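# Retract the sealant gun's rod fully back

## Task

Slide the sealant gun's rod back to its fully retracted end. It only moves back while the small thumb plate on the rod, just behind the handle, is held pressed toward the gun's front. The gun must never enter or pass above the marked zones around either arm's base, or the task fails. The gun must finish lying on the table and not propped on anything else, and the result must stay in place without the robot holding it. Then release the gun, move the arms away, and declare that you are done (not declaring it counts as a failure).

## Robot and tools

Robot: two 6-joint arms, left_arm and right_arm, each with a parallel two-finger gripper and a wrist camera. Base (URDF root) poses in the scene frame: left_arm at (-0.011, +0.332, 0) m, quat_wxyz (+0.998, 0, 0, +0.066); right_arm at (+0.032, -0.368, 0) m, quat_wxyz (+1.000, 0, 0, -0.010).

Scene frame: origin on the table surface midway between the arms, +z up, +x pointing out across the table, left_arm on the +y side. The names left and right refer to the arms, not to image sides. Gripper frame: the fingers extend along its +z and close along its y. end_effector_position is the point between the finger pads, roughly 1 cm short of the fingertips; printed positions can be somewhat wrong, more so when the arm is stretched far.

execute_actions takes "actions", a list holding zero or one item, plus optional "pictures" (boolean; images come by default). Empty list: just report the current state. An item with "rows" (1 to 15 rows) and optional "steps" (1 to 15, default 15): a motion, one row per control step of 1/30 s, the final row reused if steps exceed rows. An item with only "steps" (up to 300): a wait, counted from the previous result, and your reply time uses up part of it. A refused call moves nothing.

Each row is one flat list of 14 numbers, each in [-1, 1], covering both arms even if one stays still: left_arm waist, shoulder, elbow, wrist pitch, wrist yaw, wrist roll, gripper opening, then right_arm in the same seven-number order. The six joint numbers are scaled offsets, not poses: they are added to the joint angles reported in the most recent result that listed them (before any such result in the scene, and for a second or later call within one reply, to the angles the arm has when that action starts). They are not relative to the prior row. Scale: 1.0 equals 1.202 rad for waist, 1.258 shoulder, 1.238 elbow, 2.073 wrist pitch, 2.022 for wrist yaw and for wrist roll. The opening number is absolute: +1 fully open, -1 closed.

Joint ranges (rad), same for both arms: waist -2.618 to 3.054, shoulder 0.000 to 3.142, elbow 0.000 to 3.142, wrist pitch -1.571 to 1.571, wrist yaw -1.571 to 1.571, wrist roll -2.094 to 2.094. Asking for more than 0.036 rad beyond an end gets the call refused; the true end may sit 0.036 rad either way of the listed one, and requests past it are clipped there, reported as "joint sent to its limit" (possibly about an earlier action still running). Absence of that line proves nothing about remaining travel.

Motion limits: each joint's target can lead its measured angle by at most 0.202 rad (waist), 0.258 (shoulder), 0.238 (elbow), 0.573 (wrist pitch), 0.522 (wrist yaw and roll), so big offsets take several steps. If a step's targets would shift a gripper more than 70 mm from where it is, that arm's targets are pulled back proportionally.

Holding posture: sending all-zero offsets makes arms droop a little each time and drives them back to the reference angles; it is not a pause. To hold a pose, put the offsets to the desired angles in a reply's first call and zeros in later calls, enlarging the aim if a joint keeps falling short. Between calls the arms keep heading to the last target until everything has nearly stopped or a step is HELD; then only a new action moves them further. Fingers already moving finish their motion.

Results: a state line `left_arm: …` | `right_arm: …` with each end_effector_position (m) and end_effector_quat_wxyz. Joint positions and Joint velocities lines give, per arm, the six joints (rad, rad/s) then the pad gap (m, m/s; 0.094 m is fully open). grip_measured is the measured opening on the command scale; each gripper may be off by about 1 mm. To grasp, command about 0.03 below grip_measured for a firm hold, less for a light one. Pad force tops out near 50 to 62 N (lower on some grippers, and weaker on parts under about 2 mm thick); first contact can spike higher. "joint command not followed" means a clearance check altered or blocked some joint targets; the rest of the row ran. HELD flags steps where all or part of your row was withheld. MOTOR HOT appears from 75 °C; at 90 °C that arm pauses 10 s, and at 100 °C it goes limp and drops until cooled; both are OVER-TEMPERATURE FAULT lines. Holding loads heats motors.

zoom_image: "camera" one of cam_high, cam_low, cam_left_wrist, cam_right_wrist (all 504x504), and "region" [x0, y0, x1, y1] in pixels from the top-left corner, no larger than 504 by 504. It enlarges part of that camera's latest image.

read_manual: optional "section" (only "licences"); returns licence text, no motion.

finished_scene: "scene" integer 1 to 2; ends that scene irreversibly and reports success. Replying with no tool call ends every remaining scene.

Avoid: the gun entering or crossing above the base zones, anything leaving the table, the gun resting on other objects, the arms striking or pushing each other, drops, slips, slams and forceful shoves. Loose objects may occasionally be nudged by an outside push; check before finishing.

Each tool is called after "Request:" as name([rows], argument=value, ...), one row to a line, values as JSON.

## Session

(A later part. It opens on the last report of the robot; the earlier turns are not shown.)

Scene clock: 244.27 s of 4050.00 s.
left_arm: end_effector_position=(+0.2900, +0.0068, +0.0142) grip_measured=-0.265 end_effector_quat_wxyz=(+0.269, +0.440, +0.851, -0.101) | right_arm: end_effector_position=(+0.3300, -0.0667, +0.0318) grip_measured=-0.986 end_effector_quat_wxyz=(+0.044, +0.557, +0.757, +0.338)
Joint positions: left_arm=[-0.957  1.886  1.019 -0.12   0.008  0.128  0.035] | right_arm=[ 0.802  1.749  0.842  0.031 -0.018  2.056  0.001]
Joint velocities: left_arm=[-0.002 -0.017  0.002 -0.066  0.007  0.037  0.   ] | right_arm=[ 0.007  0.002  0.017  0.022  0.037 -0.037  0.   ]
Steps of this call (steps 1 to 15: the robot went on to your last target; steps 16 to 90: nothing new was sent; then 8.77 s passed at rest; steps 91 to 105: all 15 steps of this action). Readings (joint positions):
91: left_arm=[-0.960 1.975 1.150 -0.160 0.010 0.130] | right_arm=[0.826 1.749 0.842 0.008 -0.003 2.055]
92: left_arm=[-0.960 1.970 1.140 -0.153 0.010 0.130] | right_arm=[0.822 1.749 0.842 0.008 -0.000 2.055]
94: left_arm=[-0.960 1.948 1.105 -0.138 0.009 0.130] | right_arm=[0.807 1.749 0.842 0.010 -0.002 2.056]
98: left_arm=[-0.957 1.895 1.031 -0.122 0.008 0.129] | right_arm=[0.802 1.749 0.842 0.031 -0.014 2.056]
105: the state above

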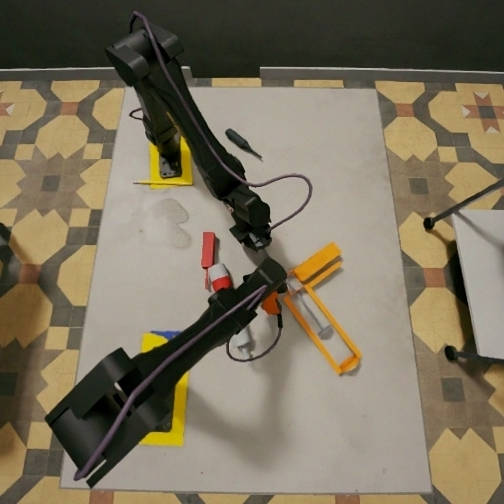

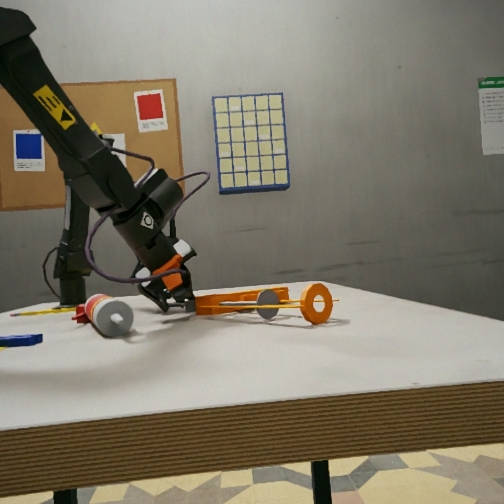

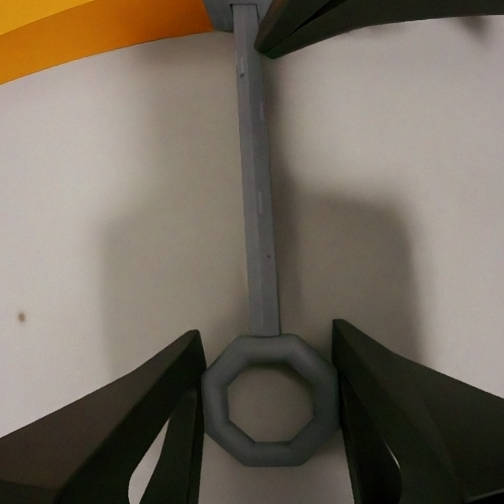

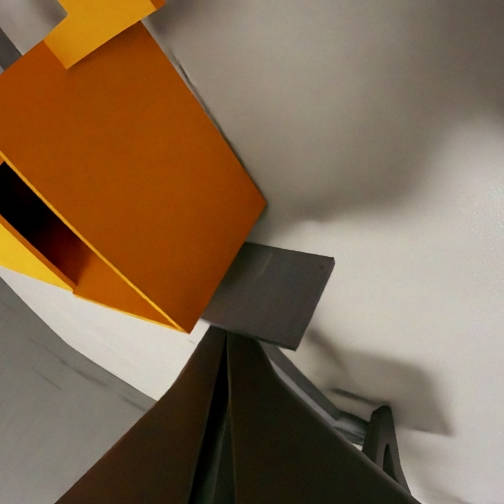

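Request:
execute_actions([
  {"rows":[[0,-0.03,-0.045,0,0,0,-1,-0.03,0,0,-0.015,0.03,0,-1],[0.005,-0.06,-0.09,0,0,0,-1,-0.03,0,0,-0.015,0.03,0,-1],[0.005,-0.06,-0.09,0,0,0,-1,-0.03,0,0,-0.015,0.03,0,-1],[0.01,-0.09,-0.135,0.01,0,0,-1,-0.03,0,0,-0.015,0.03,0,-1],[0.01,-0.09,-0.135,0.01,0,0,-1,-0.03,0,0,-0.015,0.03,0,-1],[0.015,-0.12,-0.18,0.015,0,0,-1,-0.03,0,0,-0.015,0.03,0,-1],[0.015,-0.12,-0.18,0.015,0,0,-1,-0.03,0,0,-0.015,0.03,0,-1],[0.02,-0.15,-0.22,0.02,0,0.01,-1,-0.03,0,0,-0.015,0.03,0,-1]],"steps":15},
])

Scene clock: 255.13 s of 4050.00 s.
left_arm: end_effector_position=(+0.2599, +0.0448, +0.0142) grip_measured=-0.265 end_effector_quat_wxyz=(+0.280, +0.432, +0.850, -0.106) | right_arm: end_effector_position=(+0.3282, -0.0623, +0.0334) grip_measured=-0.986 end_effector_quat_wxyz=(+0.033, +0.552, +0.758, +0.344)
Joint positions: left_arm=[-0.946  1.719  0.783 -0.026  0.01   0.124  0.035] | right_arm=[ 0.802  1.749  0.842  0.041 -0.042  2.056  0.001]
Joint velocities: left_arm=[-0.007 -0.022  0.007 -0.022 -0.066  0.037  0.   ] | right_arm=[ 0.007 -0.007  0.002  0.051  0.051  0.066 -0.   ]
Steps of this call (steps 1 to 15: the robot went on to your last target; steps 16 to 90: nothing new was sent; then 7.37 s passed at rest; steps 91 to 105: all 15 steps of this action). Readings (joint positions):
91: left_arm=[-0.957 1.885 1.015 -0.115 0.008 0.127] | right_arm=[0.802 1.749 0.842 0.031 -0.018 2.056]
92: left_arm=[-0.957 1.878 1.000 -0.098 0.008 0.127] | right_arm=[0.802 1.749 0.842 0.032 -0.020 2.056]
94: left_arm=[-0.957 1.847 0.952 -0.075 0.007 0.125] | right_arm=[0.802 1.749 0.842 0.033 -0.029 2.056]
98: left_arm=[-0.952 1.765 0.840 -0.040 0.008 0.124] | right_arm=[0.802 1.749 0.842 0.036 -0.038 2.056]
105: the state above

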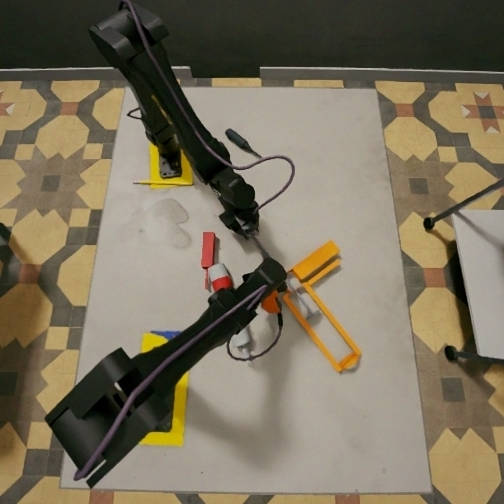

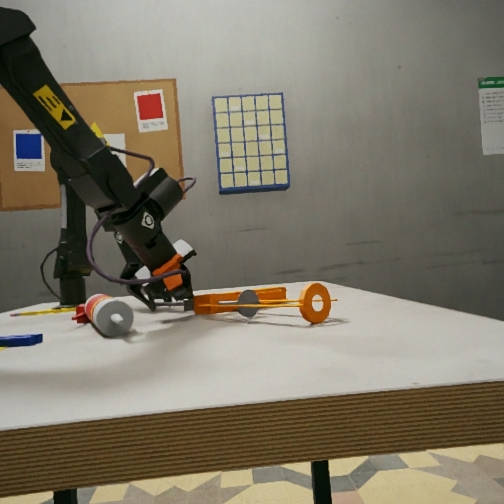

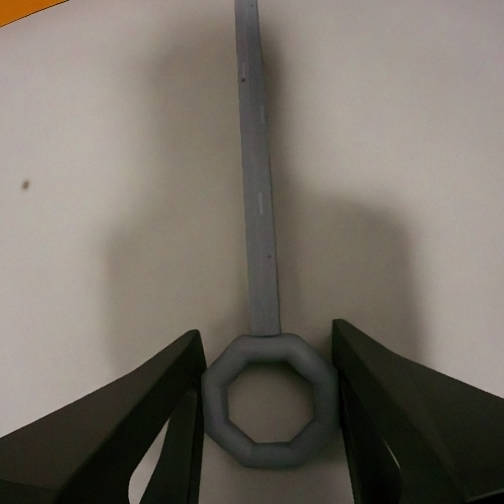

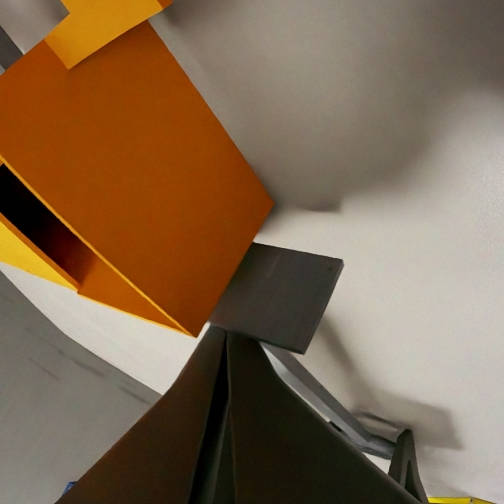

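Working. Another pull, with more push from the right arm.

Request:
execute_actions([
  {"rows":[[0,-0.03,-0.045,0,0,0,-1,-0.04,0,0,-0.02,0.05,0,-1],[0.005,-0.06,-0.09,0,0,0,-1,-0.04,0,0,-0.02,0.05,0,-1],[0.005,-0.06,-0.09,0,0,0,-1,-0.04,0,0,-0.02,0.05,0,-1],[0.01,-0.09,-0.13,0.01,0,0,-1,-0.04,0,0,-0.02,0.05,0,-1],[0.01,-0.09,-0.13,0.01,0,0,-1,-0.04,0,0,-0.02,0.05,0,-1],[0.015,-0.12,-0.17,0.015,0,0,-1,-0.04,0,0,-0.02,0.05,0,-1],[0.015,-0.12,-0.17,0.015,0,0,-1,-0.04,0,0,-0.02,0.05,0,-1],[0.025,-0.155,-0.21,0.02,0,0.01,-1,-0.04,0,0,-0.02,0.05,0,-1]],"steps":15},
])

Scene clock: 265.57 s of 4050.00 s.
left_arm: end_effector_position=(+0.2337, +0.0780, +0.0173) grip_measured=-0.265 end_effector_quat_wxyz=(+0.306, +0.423, +0.845, -0.116) | right_arm: end_effector_position=(+0.3303, -0.0605, +0.0359) grip_measured=-0.986 end_effector_quat_wxyz=(+0.034, +0.551, +0.756, +0.351)
Joint positions: left_arm=[-0.932  1.542  0.563  0.076  0.018  0.124  0.035] | right_arm=[ 0.801  1.749  0.842  0.056 -0.043  2.056  0.001]
Joint velocities: left_arm=[ 0.002 -0.002  0.002 -0.051  0.022  0.051  0.   ] | right_arm=[ 0.002 -0.007 -0.012  0.037  0.022 -0.007 -0.   ]
Steps of this call (steps 1 to 15: the robot went on to your last target; steps 16 to 90: nothing new was sent; then 6.93 s passed at rest; steps 91 to 105: all 15 steps of this action). Readings (joint positions):
91: left_arm=[-0.946 1.717 0.780 -0.021 0.011 0.124] | right_arm=[0.802 1.749 0.842 0.041 -0.041 2.056]
92: left_arm=[-0.946 1.710 0.766 -0.004 0.011 0.124] | right_arm=[0.802 1.749 0.842 0.041 -0.041 2.056]
94: left_arm=[-0.946 1.677 0.721 0.020 0.011 0.121] | right_arm=[0.802 1.749 0.842 0.045 -0.042 2.056]
98: left_arm=[-0.941 1.595 0.620 0.060 0.011 0.119] | right_arm=[0.802 1.749 0.842 0.051 -0.043 2.056]
105: the state above

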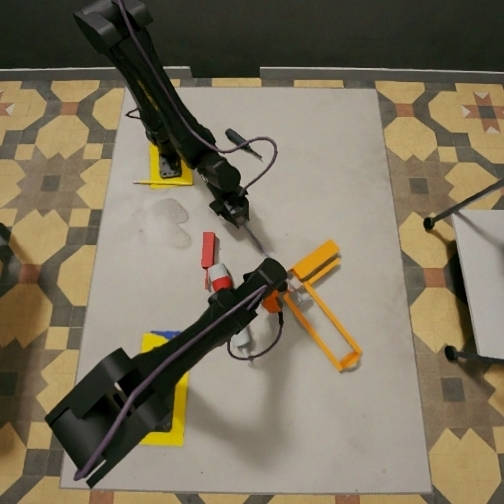

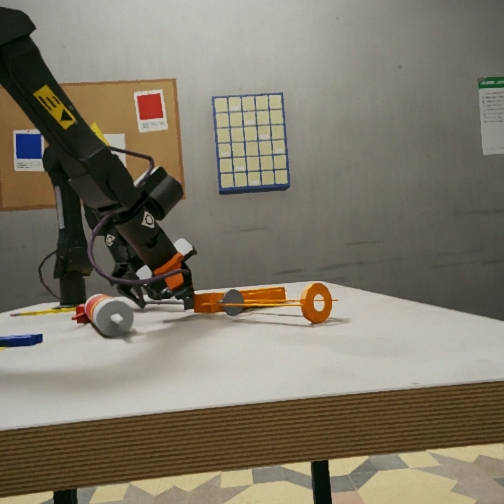

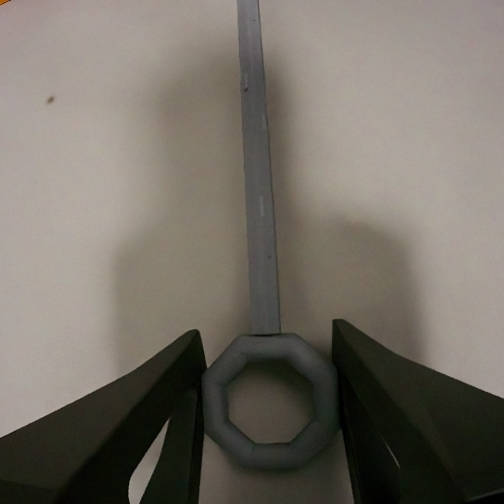

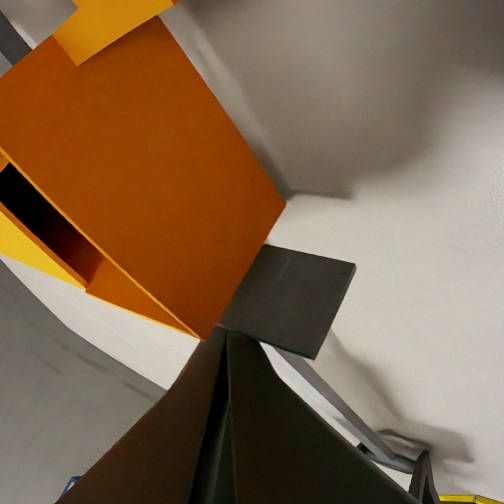

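Request:
execute_actions([
  {"rows":[[0,-0.03,-0.04,0,0,0,-1,-0.04,0,0,-0.02,0.05,0,-1],[0.005,-0.06,-0.08,0,0,0,-1,-0.04,0,0,-0.02,0.05,0,-1],[0.005,-0.06,-0.08,0,0,0,-1,-0.04,0,0,-0.02,0.05,0,-1],[0.01,-0.09,-0.12,0,0,0,-1,-0.04,0,0,-0.02,0.05,0,-1],[0.01,-0.09,-0.12,0,0,0,-1,-0.04,0,0,-0.02,0.05,0,-1],[0.015,-0.12,-0.155,0,0,0,-1,-0.04,0,0,-0.02,0.05,0,-1],[0.015,-0.12,-0.155,0,0,0,-1,-0.04,0,0,-0.02,0.05,0,-1],[0.025,-0.15,-0.185,0,0,0.01,-1,-0.04,0,0,-0.02,0.05,0,-1]],"steps":15},
])

Scene clock: 272.57 s of 4050.00 s.
left_arm: end_effector_position=(+0.2126, +0.1072, +0.0192) grip_measured=-0.265 end_effector_quat_wxyz=(+0.338, +0.421, +0.833, -0.119) | right_arm: end_effector_position=(+0.3328, -0.0532, +0.0448) grip_measured=-0.986 end_effector_quat_wxyz=(+0.026, +0.544, +0.752, +0.372)
Joint positions: left_arm=[-0.916  1.37   0.372  0.161  0.016  0.147  0.035] | right_arm=[ 0.8    1.742  0.842  0.091 -0.065  2.058  0.001]
Joint velocities: left_arm=[ 0.007 -0.017 -0.017  0.037  0.007 -0.037 -0.001] | right_arm=[ 0.012  0.002  0.002  0.022  0.007 -0.066 -0.   ]
Steps of this call (steps 1 to 15: the robot went on to your last target; steps 16 to 90: nothing new was sent; then 3.50 s passed at rest; steps 91 to 105: all 15 steps of this action). Readings (joint positions):
91: left_arm=[-0.932 1.541 0.561 0.080 0.018 0.124] | right_arm=[0.801 1.749 0.842 0.056 -0.043 2.056]
92: left_arm=[-0.932 1.534 0.549 0.093 0.018 0.124] | right_arm=[0.801 1.749 0.842 0.058 -0.043 2.056]
94: left_arm=[-0.932 1.502 0.513 0.123 0.018 0.123] | right_arm=[0.801 1.748 0.842 0.067 -0.057 2.056]
98: left_arm=[-0.926 1.415 0.429 0.157 0.018 0.122] | right_arm=[0.802 1.744 0.842 0.078 -0.073 2.058]
105: the state above

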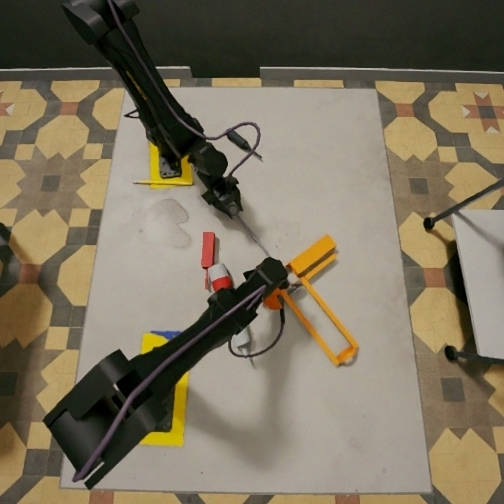

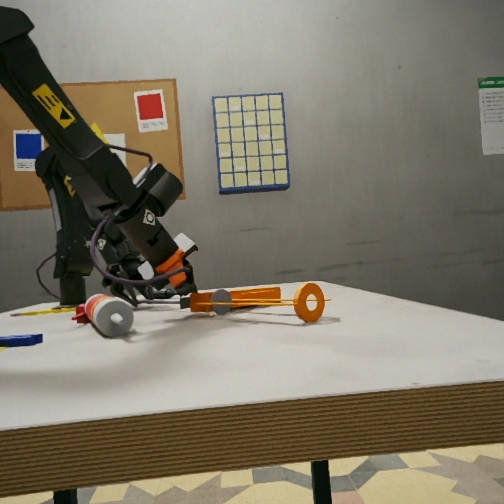

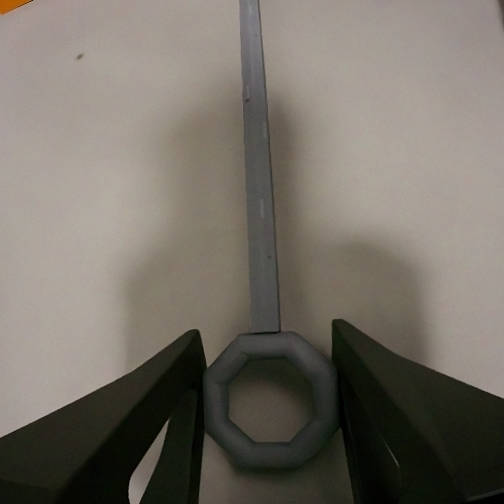

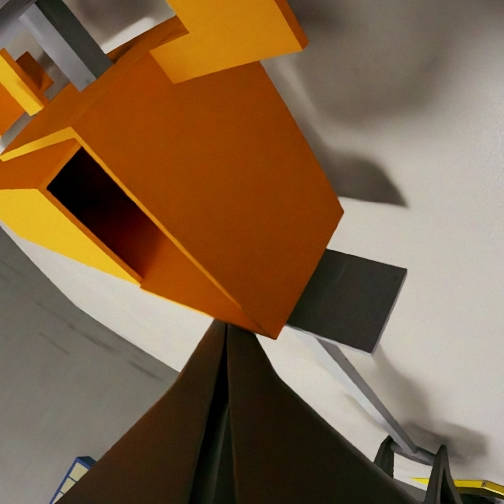

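Request:
zoom_image(camera="cam_high", region=[230, 200, 370, 380])

Request:
zoom_image(camera="cam_low", region=[150, 260, 350, 340])

Region (230, 200, 370, 380) of cam_high's 504x504 image, scaled by 2.800, with more detail than that image has.

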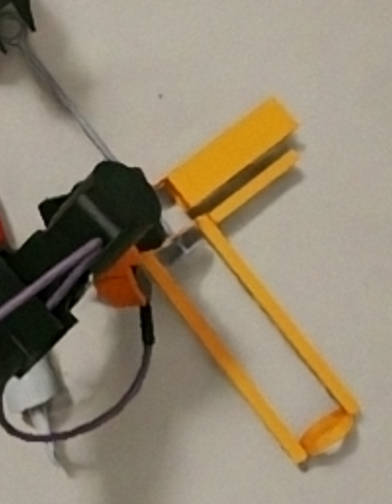

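Region (150, 260, 350, 340) of cam_low's 504x504 image, scaled by 2.520, with more detail than that image has; it fills the top 202 rows of this view, and the rest is white.

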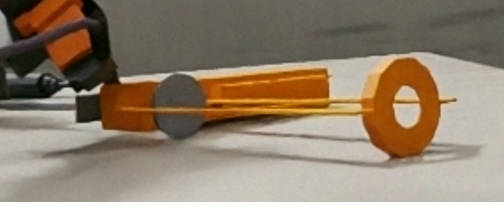

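Request:
execute_actions([
  {"rows":[[0,0,0,0,0,0,-1,0,-0.035,0,0,0,0,-1],[0,0,0,0,0,0,-1,0.01,-0.035,0,0,0.01,0,-1],[0,0,0,0,0,0,-1,0.03,-0.035,0,0,0.03,0,-1],[0,0,0,0,0,0,-1,0.055,-0.035,0,-0.01,0.03,0,-1],[0,0,0,0,0,0,-1,0.055,-0.035,-0.015,-0.02,0.03,0,-1],[0,0,0,0,0,0,-1,0.055,-0.035,-0.025,-0.03,0.03,0,-1]],"steps":15},
])

Scene clock: 288.00 s of 4050.00 s.
left_arm: end_effector_position=(+0.2131, +0.1068, +0.0198) grip_measured=-0.265 end_effector_quat_wxyz=(+0.340, +0.422, +0.832, -0.119) | right_arm: end_effector_position=(+0.3127, -0.0477, +0.0447) grip_measured=-0.986 end_effector_quat_wxyz=(+0.036, +0.530, +0.767, +0.359)
Joint positions: left_arm=[-0.916  1.37   0.372  0.165  0.015  0.149  0.035] | right_arm=[ 0.863  1.713  0.829  0.051 -0.016  2.058  0.001]
Joint velocities: left_arm=[ 0.007  0.002 -0.002  0.037  0.066  0.022 -0.   ] | right_arm=[ 0.007 -0.012 -0.022 -0.066  0.081 -0.007  0.   ]
Steps of this call (steps 1 to 15: the robot went on to your last target; steps 16 to 90: nothing new was sent; then 11.93 s passed at rest; steps 91 to 105: all 15 steps of this action). Readings (joint positions):
91: left_arm=[-0.916 1.370 0.372 0.165 0.016 0.148] | right_arm=[0.802 1.738 0.842 0.095 -0.070 2.058]
92: left_arm=[-0.916 1.370 0.372 0.165 0.015 0.149] | right_arm=[0.802 1.733 0.842 0.092 -0.068 2.058]
94: left_arm=[-0.916 1.370 0.372 0.165 0.015 0.149] | right_arm=[0.811 1.722 0.842 0.093 -0.046 2.058]
98: left_arm=[-0.916 1.370 0.372 0.165 0.015 0.149] | right_arm=[0.856 1.713 0.842 0.075 -0.028 2.058]
105: the state above

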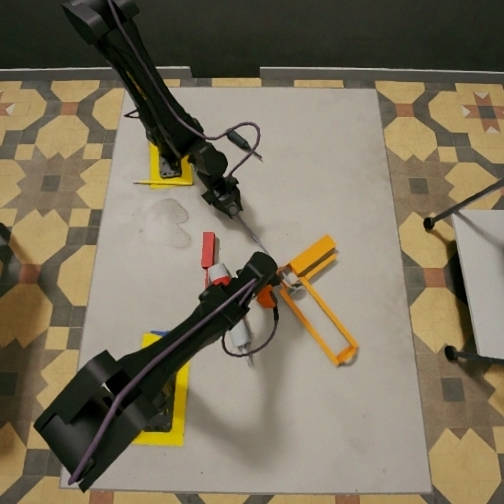

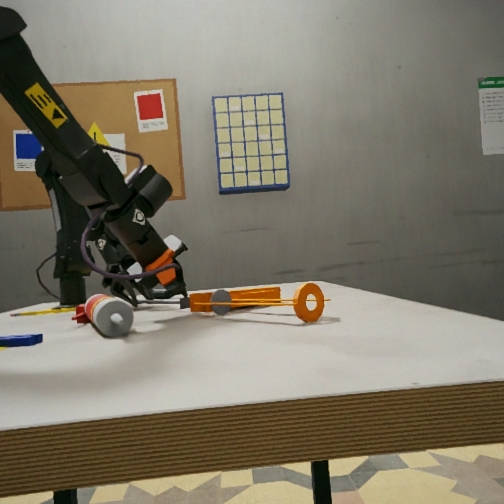

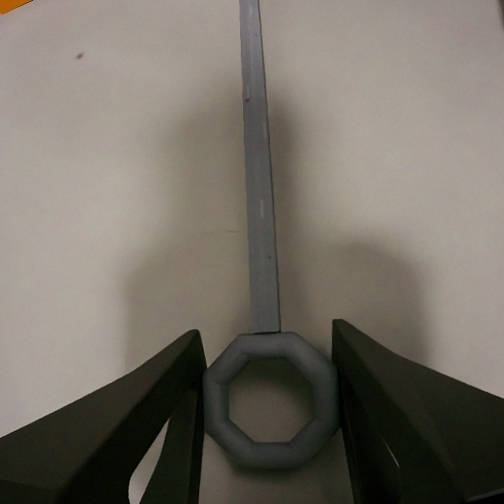

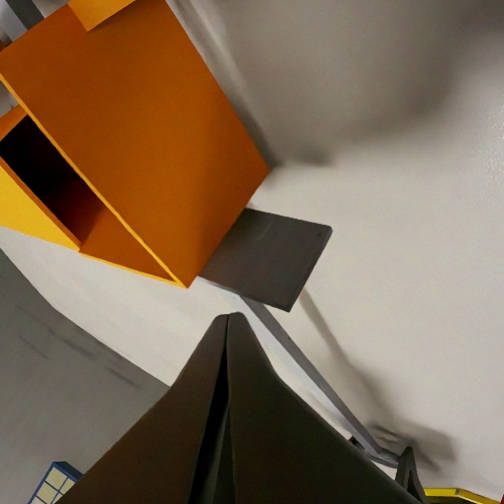

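Request:
execute_actions([
  {"rows":[[0,0,0,0,0,0,-1,0.028,-0.025,-0.03,0,0,0,-1]],"steps":12},
])

Scene clock: 293.67 s of 4050.00 s.
left_arm: end_effector_position=(+0.2131, +0.1068, +0.0198) grip_measured=-0.265 end_effector_quat_wxyz=(+0.340, +0.422, +0.832, -0.119) | right_arm: end_effector_position=(+0.3017, -0.0450, +0.0428) grip_measured=-0.986 end_effector_quat_wxyz=(+0.032, +0.522, +0.774, +0.356)
Joint positions: left_arm=[-0.916  1.37   0.372  0.165  0.015  0.15   0.035] | right_arm=[ 0.888  1.701  0.811  0.051 -0.014  2.058  0.001]
Joint velocities: left_arm=[-0.002  0.007 -0.037  0.022  0.051  0.007  0.001] | right_arm=[ 0.012 -0.007  0.002  0.007  0.037 -0.081 -0.001]
Steps of this call (steps 1 to 15: the robot went on to your last target; steps 16 to 90: nothing new was sent; then 2.27 s passed at rest; steps 91 to 102: all 12 steps of this action). Readings (joint positions):
91: left_arm=[-0.916 1.370 0.372 0.165 0.015 0.149] | right_arm=[0.865 1.712 0.827 0.049 -0.013 2.058]
92: left_arm=[-0.916 1.370 0.372 0.165 0.015 0.150] | right_arm=[0.868 1.709 0.823 0.051 -0.013 2.058]
94: left_arm=[-0.916 1.370 0.372 0.165 0.015 0.150] | right_arm=[0.880 1.702 0.814 0.051 -0.013 2.058]
98: left_arm=[-0.916 1.370 0.372 0.165 0.015 0.150] | right_arm=[0.888 1.701 0.811 0.051 -0.014 2.058]
102: the state above

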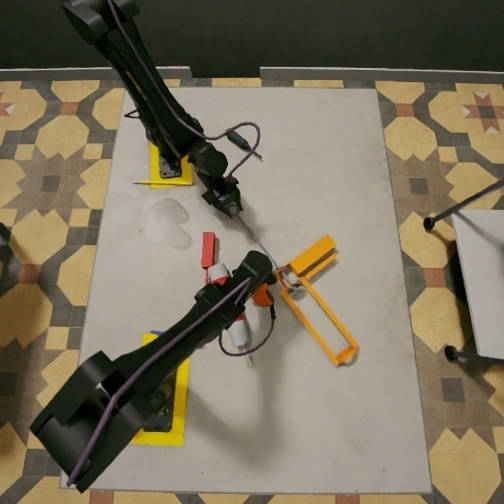

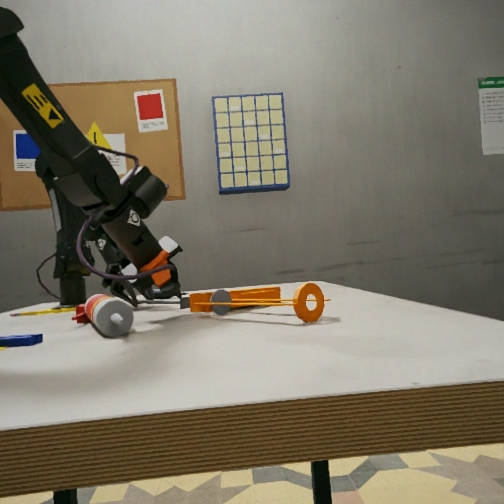

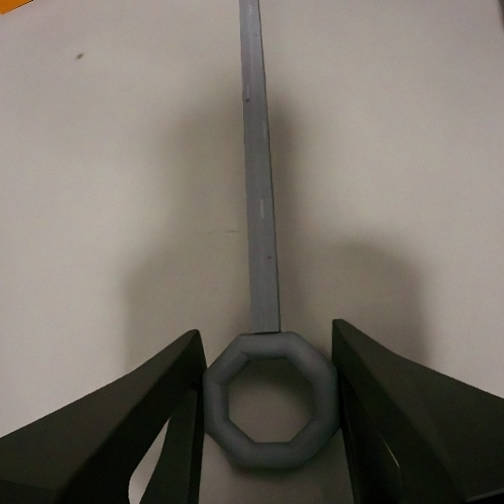

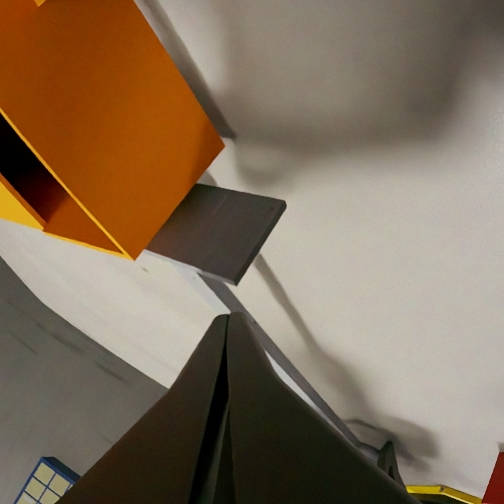

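Request:
execute_actions([
  {"rows":[[0,0,0,0,0,0,-1,0.015,0,0.01,0,0,0,-1],[0,0,0,0,0,0,-1,0.015,0,0.01,0,0,0,-1],[0,0,0,0,0,0,-1,0.015,0,0.01,0,0,0,-1],[0,0,0,0,0,0,-1,0.015,0.025,0,0.015,0,0,-1],[0,0,0,0,0,0,-1,0.015,0.05,0,0.03,0,0,-1]],"steps":15},
])

Scene clock: 309.20 s of 4050.00 s.
left_arm: end_effector_position=(+0.2131, +0.1068, +0.0198) grip_measured=-0.265 end_effector_quat_wxyz=(+0.340, +0.422, +0.832, -0.119) | right_arm: end_effector_position=(+0.3023, -0.0401, +0.0256) grip_measured=-0.986 end_effector_quat_wxyz=(+0.030, +0.520, +0.778, +0.351)
Joint positions: left_arm=[-0.916  1.37   0.372  0.165  0.015  0.15   0.035] | right_arm=[ 0.894  1.765  0.811  0.102 -0.014  2.058  0.001]
Joint velocities: left_arm=[-0.002  0.012  0.002  0.007 -0.022  0.007  0.   ] | right_arm=[ 0.012 -0.007 -0.012  0.037 -0.022  0.007  0.   ]
Steps of this call (steps 1 to 15: the robot went on to your last target; steps 16 to 90: nothing new was sent; then 12.03 s passed at rest; steps 91 to 105: all 15 steps of this action). Readings (joint positions):
91: left_arm=[-0.916 1.370 0.372 0.165 0.015 0.150] | right_arm=[0.888 1.701 0.811 0.051 -0.014 2.058]
92: left_arm=[-0.916 1.370 0.372 0.165 0.015 0.150] | right_arm=[0.889 1.701 0.811 0.051 -0.014 2.058]
94: left_arm=[-0.916 1.370 0.372 0.165 0.015 0.150] | right_arm=[0.892 1.704 0.811 0.053 -0.014 2.058]
98: left_arm=[-0.916 1.370 0.372 0.165 0.015 0.150] | right_arm=[0.894 1.750 0.811 0.091 -0.014 2.058]
105: the state above

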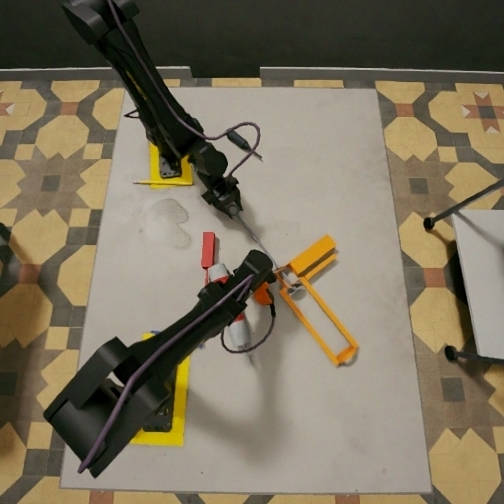

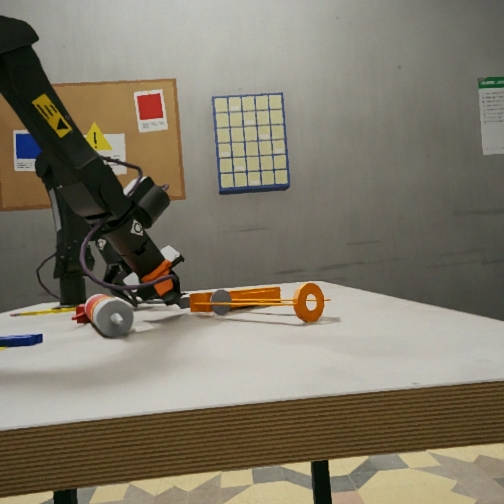

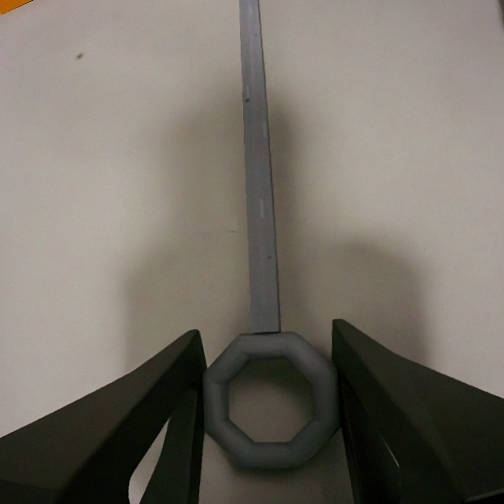

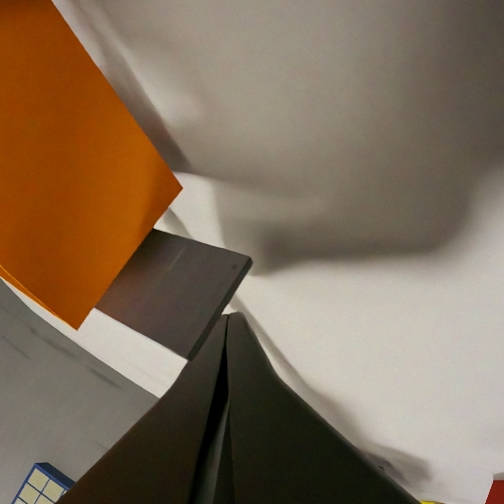

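Request:
execute_actions([
  {"rows":[[0,0,0,0,0,0,-1,0,0.015,0.022,0,0,0,-1],[0,0,0,0,0,0,-1,0,0.015,0.022,0,0,0,-1],[0,0,0,0,0,0,-1,0,0.015,0.022,0,0,0,-1],[0,0,0,0,0,0,-1,0,0.015,0.022,0,0,0,-1],[0,0,0,0,0,0,-1,-0.02,0.015,0.022,0,0.01,0,-1],[0,0,0,0,0,0,-1,-0.04,0.015,0.022,0,0.02,0,-1],[0,0,0,0,0,0,-1,-0.06,0.015,0.022,0,0.03,0,-1],[0,0,0,0,0,0,-1,-0.08,0.015,0.022,-0.01,0.04,0,-1]],"steps":15},
])

Scene clock: 316.20 s of 4050.00 s.
left_arm: end_effector_position=(+0.2155, +0.1058, +0.0220) grip_measured=-0.265 end_effector_quat_wxyz=(+0.346, +0.416, +0.832, -0.120) | right_arm: end_effector_position=(+0.3237, -0.0515, +0.0269) grip_measured=-0.987 end_effector_quat_wxyz=(+0.039, +0.540, +0.761, +0.357)
Joint positions: left_arm=[-0.916  1.37   0.372  0.178  0.01   0.141  0.035] | right_arm=[ 0.837  1.777  0.821  0.12  -0.018  2.058  0.001]
Joint velocities: left_arm=[ 0.007 -0.002 -0.002 -0.051  0.007 -0.022 -0.001] | right_arm=[-0.002  0.012 -0.017 -0.037 -0.007 -0.125  0.001]
Steps of this call (steps 1 to 15: the robot went on to your last target; steps 16 to 90: nothing new was sent; then 3.50 s passed at rest; steps 91 to 105: all 15 steps of this action). Readings (joint positions):
91: left_arm=[-0.916 1.370 0.372 0.165 0.015 0.150] | right_arm=[0.894 1.766 0.811 0.109 -0.014 2.058]
92: left_arm=[-0.916 1.370 0.372 0.165 0.015 0.150] | right_arm=[0.894 1.768 0.811 0.109 -0.014 2.058]
94: left_arm=[-0.916 1.370 0.372 0.165 0.015 0.150] | right_arm=[0.894 1.773 0.811 0.109 -0.014 2.058]
98: left_arm=[-0.916 1.370 0.372 0.172 0.015 0.149] | right_arm=[0.875 1.777 0.812 0.114 -0.018 2.058]
105: the state above

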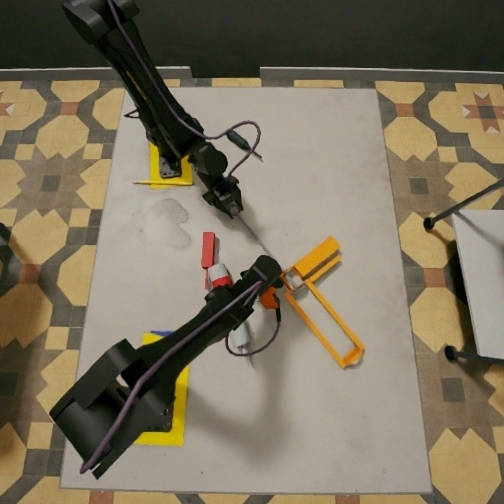

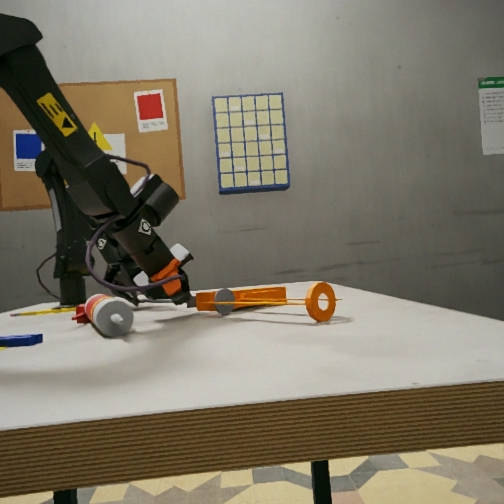

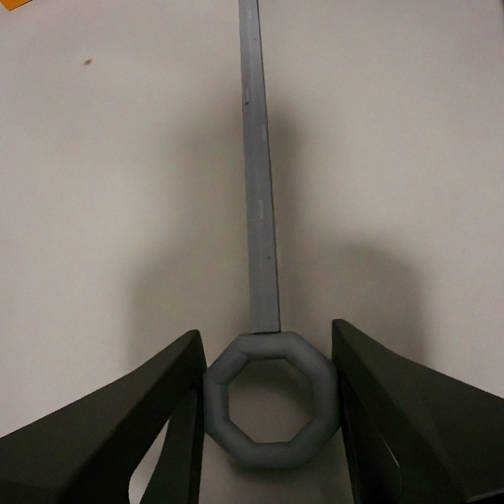

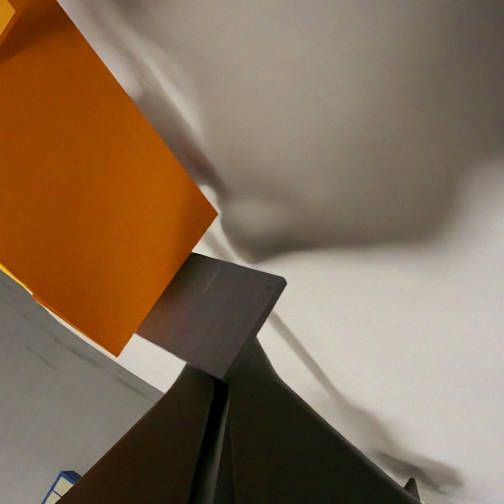

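Gun slid forward along the rod. One more combined push and pull to reach the stop.

Request:
execute_actions([
  {"rows":[[0,-0.02,-0.025,0,0,0,-1,-0.02,0,0,-0.015,0.03,0,-1],[0,-0.035,-0.045,-0.01,0,0,-1,-0.04,0,0,-0.02,0.04,0,-1],[0,-0.05,-0.065,-0.015,0,0,-1,-0.06,0,0,-0.025,0.05,0,-1]],"steps":15},
])

Request:
zoom_image(camera="cam_high", region=[230, 200, 370, 380])

Scene clock: 322.40 s of 4050.00 s.
left_arm: end_effector_position=(+0.2097, +0.1129, +0.0208) grip_measured=-0.265 end_effector_quat_wxyz=(+0.351, +0.413, +0.832, -0.120) | right_arm: end_effector_position=(+0.3291, -0.0569, +0.0267) grip_measured=-0.987 end_effector_quat_wxyz=(+0.040, +0.547, +0.757, +0.356)
Joint positions: left_arm=[-0.916  1.33   0.328  0.192  0.005  0.137  0.035] | right_arm=[ 0.817  1.777  0.821  0.118 -0.024  2.058  0.001]
Joint velocities: left_arm=[-0.002 -0.017 -0.012 -0.007 -0.037  0.007 -0.   ] | right_arm=[ 0.007  0.007 -0.022  0.022  0.007  0.139 -0.002]
Steps of this call (steps 1 to 15: the robot went on to your last target; steps 16 to 90: nothing new was sent; then 2.70 s passed at rest; steps 91 to 105: all 15 steps of this action). Readings (joint positions):
91: left_arm=[-0.916 1.370 0.372 0.178 0.010 0.140] | right_arm=[0.837 1.777 0.821 0.120 -0.020 2.058]
92: left_arm=[-0.916 1.369 0.368 0.180 0.009 0.139] | right_arm=[0.836 1.777 0.821 0.120 -0.020 2.058]
94: left_arm=[-0.916 1.348 0.346 0.184 0.007 0.138] | right_arm=[0.830 1.777 0.821 0.119 -0.020 2.058]
98: left_arm=[-0.916 1.330 0.328 0.192 0.005 0.137] | right_arm=[0.817 1.777 0.821 0.118 -0.024 2.058]
105: the state above

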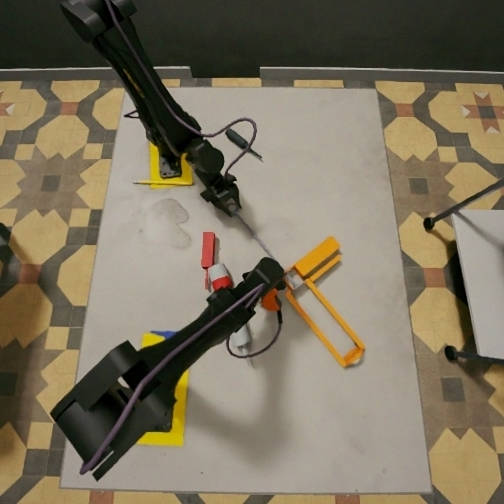

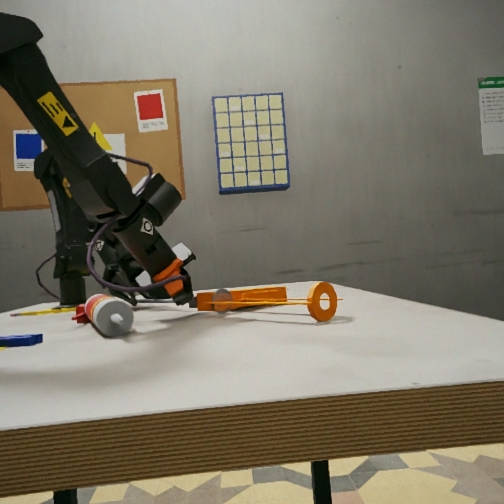

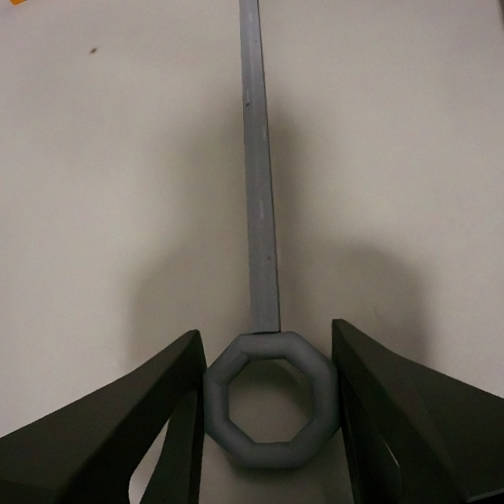

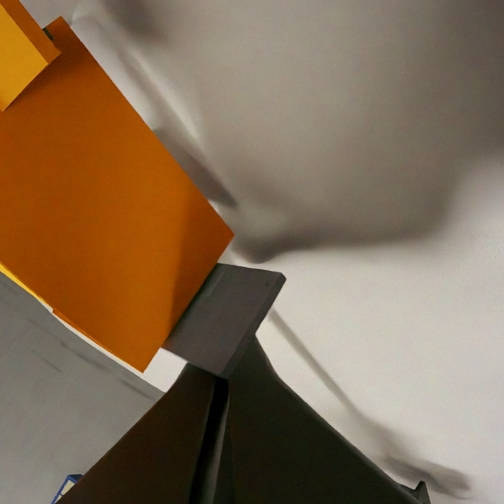

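Region (230, 200, 370, 380) of cam_high's 504x504 image, scaled by 2.800, with more detail than that image has.

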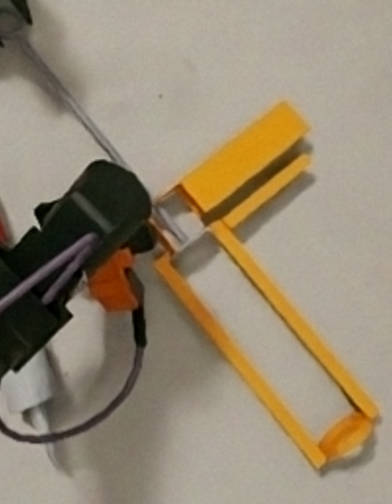

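Request:
execute_actions([
  {"rows":[[0,-0.02,-0.025,0,0,0,-1,-0.02,0,0,-0.015,0.03,0,-1],[0,-0.04,-0.05,-0.01,0,0,-1,-0.04,0,0,-0.02,0.04,0,-1],[0,-0.06,-0.075,-0.015,0,0,-1,-0.06,0,0,-0.025,0.05,0,-1]],"steps":15},
])

Request:
zoom_image(camera="cam_high", region=[230, 200, 370, 380])

Scene clock: 327.83 s of 4050.00 s.
left_arm: end_effector_position=(+0.2059, +0.1170, +0.0252) grip_measured=-0.265 end_effector_quat_wxyz=(+0.369, +0.408, +0.826, -0.126) | right_arm: end_effector_position=(+0.3276, -0.0529, +0.0297) grip_measured=-0.987 end_effector_quat_wxyz=(+0.026, +0.542, +0.757, +0.364)
Joint positions: left_arm=[-0.916  1.276  0.279  0.227  0.003  0.133  0.035] | right_arm=[ 0.812  1.774  0.821  0.127 -0.059  2.058  0.001]
Joint velocities: left_arm=[-0.012 -0.007 -0.027  0.066 -0.051  0.022  0.   ] | right_arm=[-0.027 -0.007 -0.007  0.051  0.022 -0.066 -0.001]
Steps of this call (steps 1 to 15: the robot went on to your last target; steps 16 to 90: nothing new was sent; then 1.93 s passed at rest; steps 91 to 105: all 15 steps of this action). Readings (joint positions):
91: left_arm=[-0.916 1.330 0.328 0.194 0.004 0.137] | right_arm=[0.817 1.777 0.821 0.120 -0.028 2.058]
92: left_arm=[-0.916 1.327 0.324 0.196 0.004 0.136] | right_arm=[0.817 1.777 0.821 0.120 -0.030 2.058]
94: left_arm=[-0.916 1.301 0.299 0.212 0.003 0.134] | right_arm=[0.814 1.776 0.821 0.123 -0.041 2.058]
98: left_arm=[-0.916 1.276 0.280 0.226 0.003 0.133] | right_arm=[0.814 1.774 0.821 0.127 -0.053 2.058]
105: the state above

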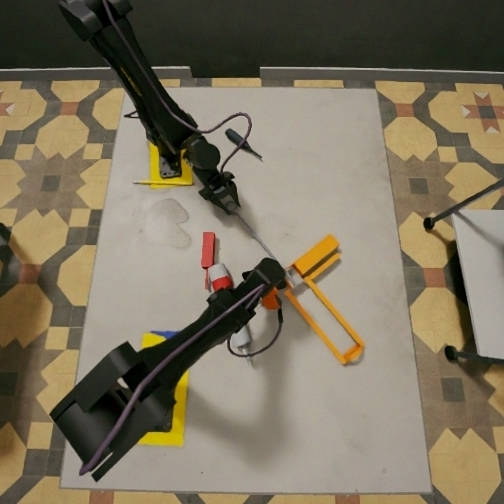

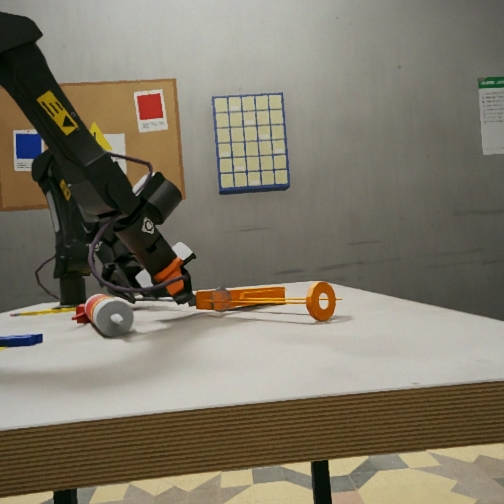

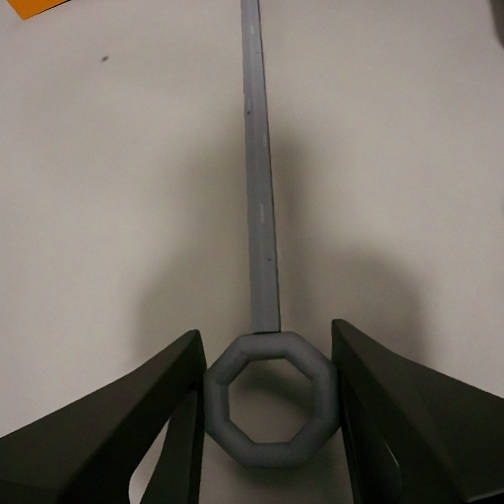

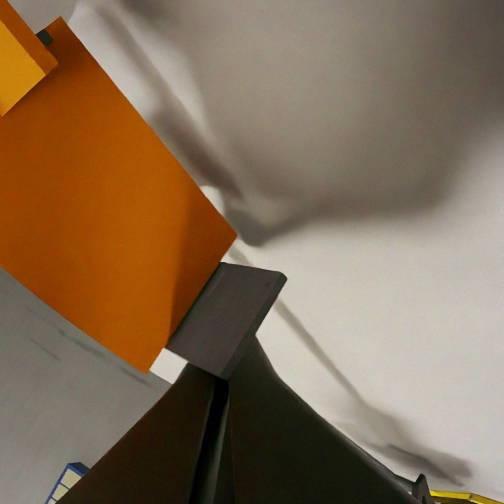

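Region (230, 200, 370, 380) of cam_high's 504x504 image, scaled by 2.800, with more detail than that image has.

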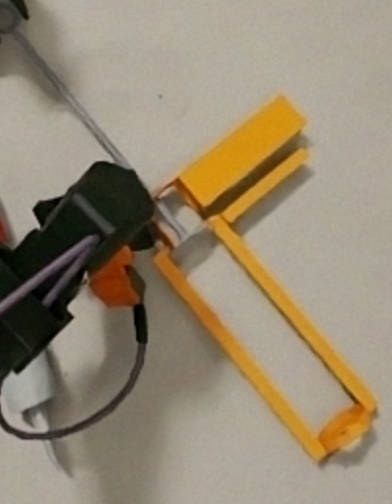

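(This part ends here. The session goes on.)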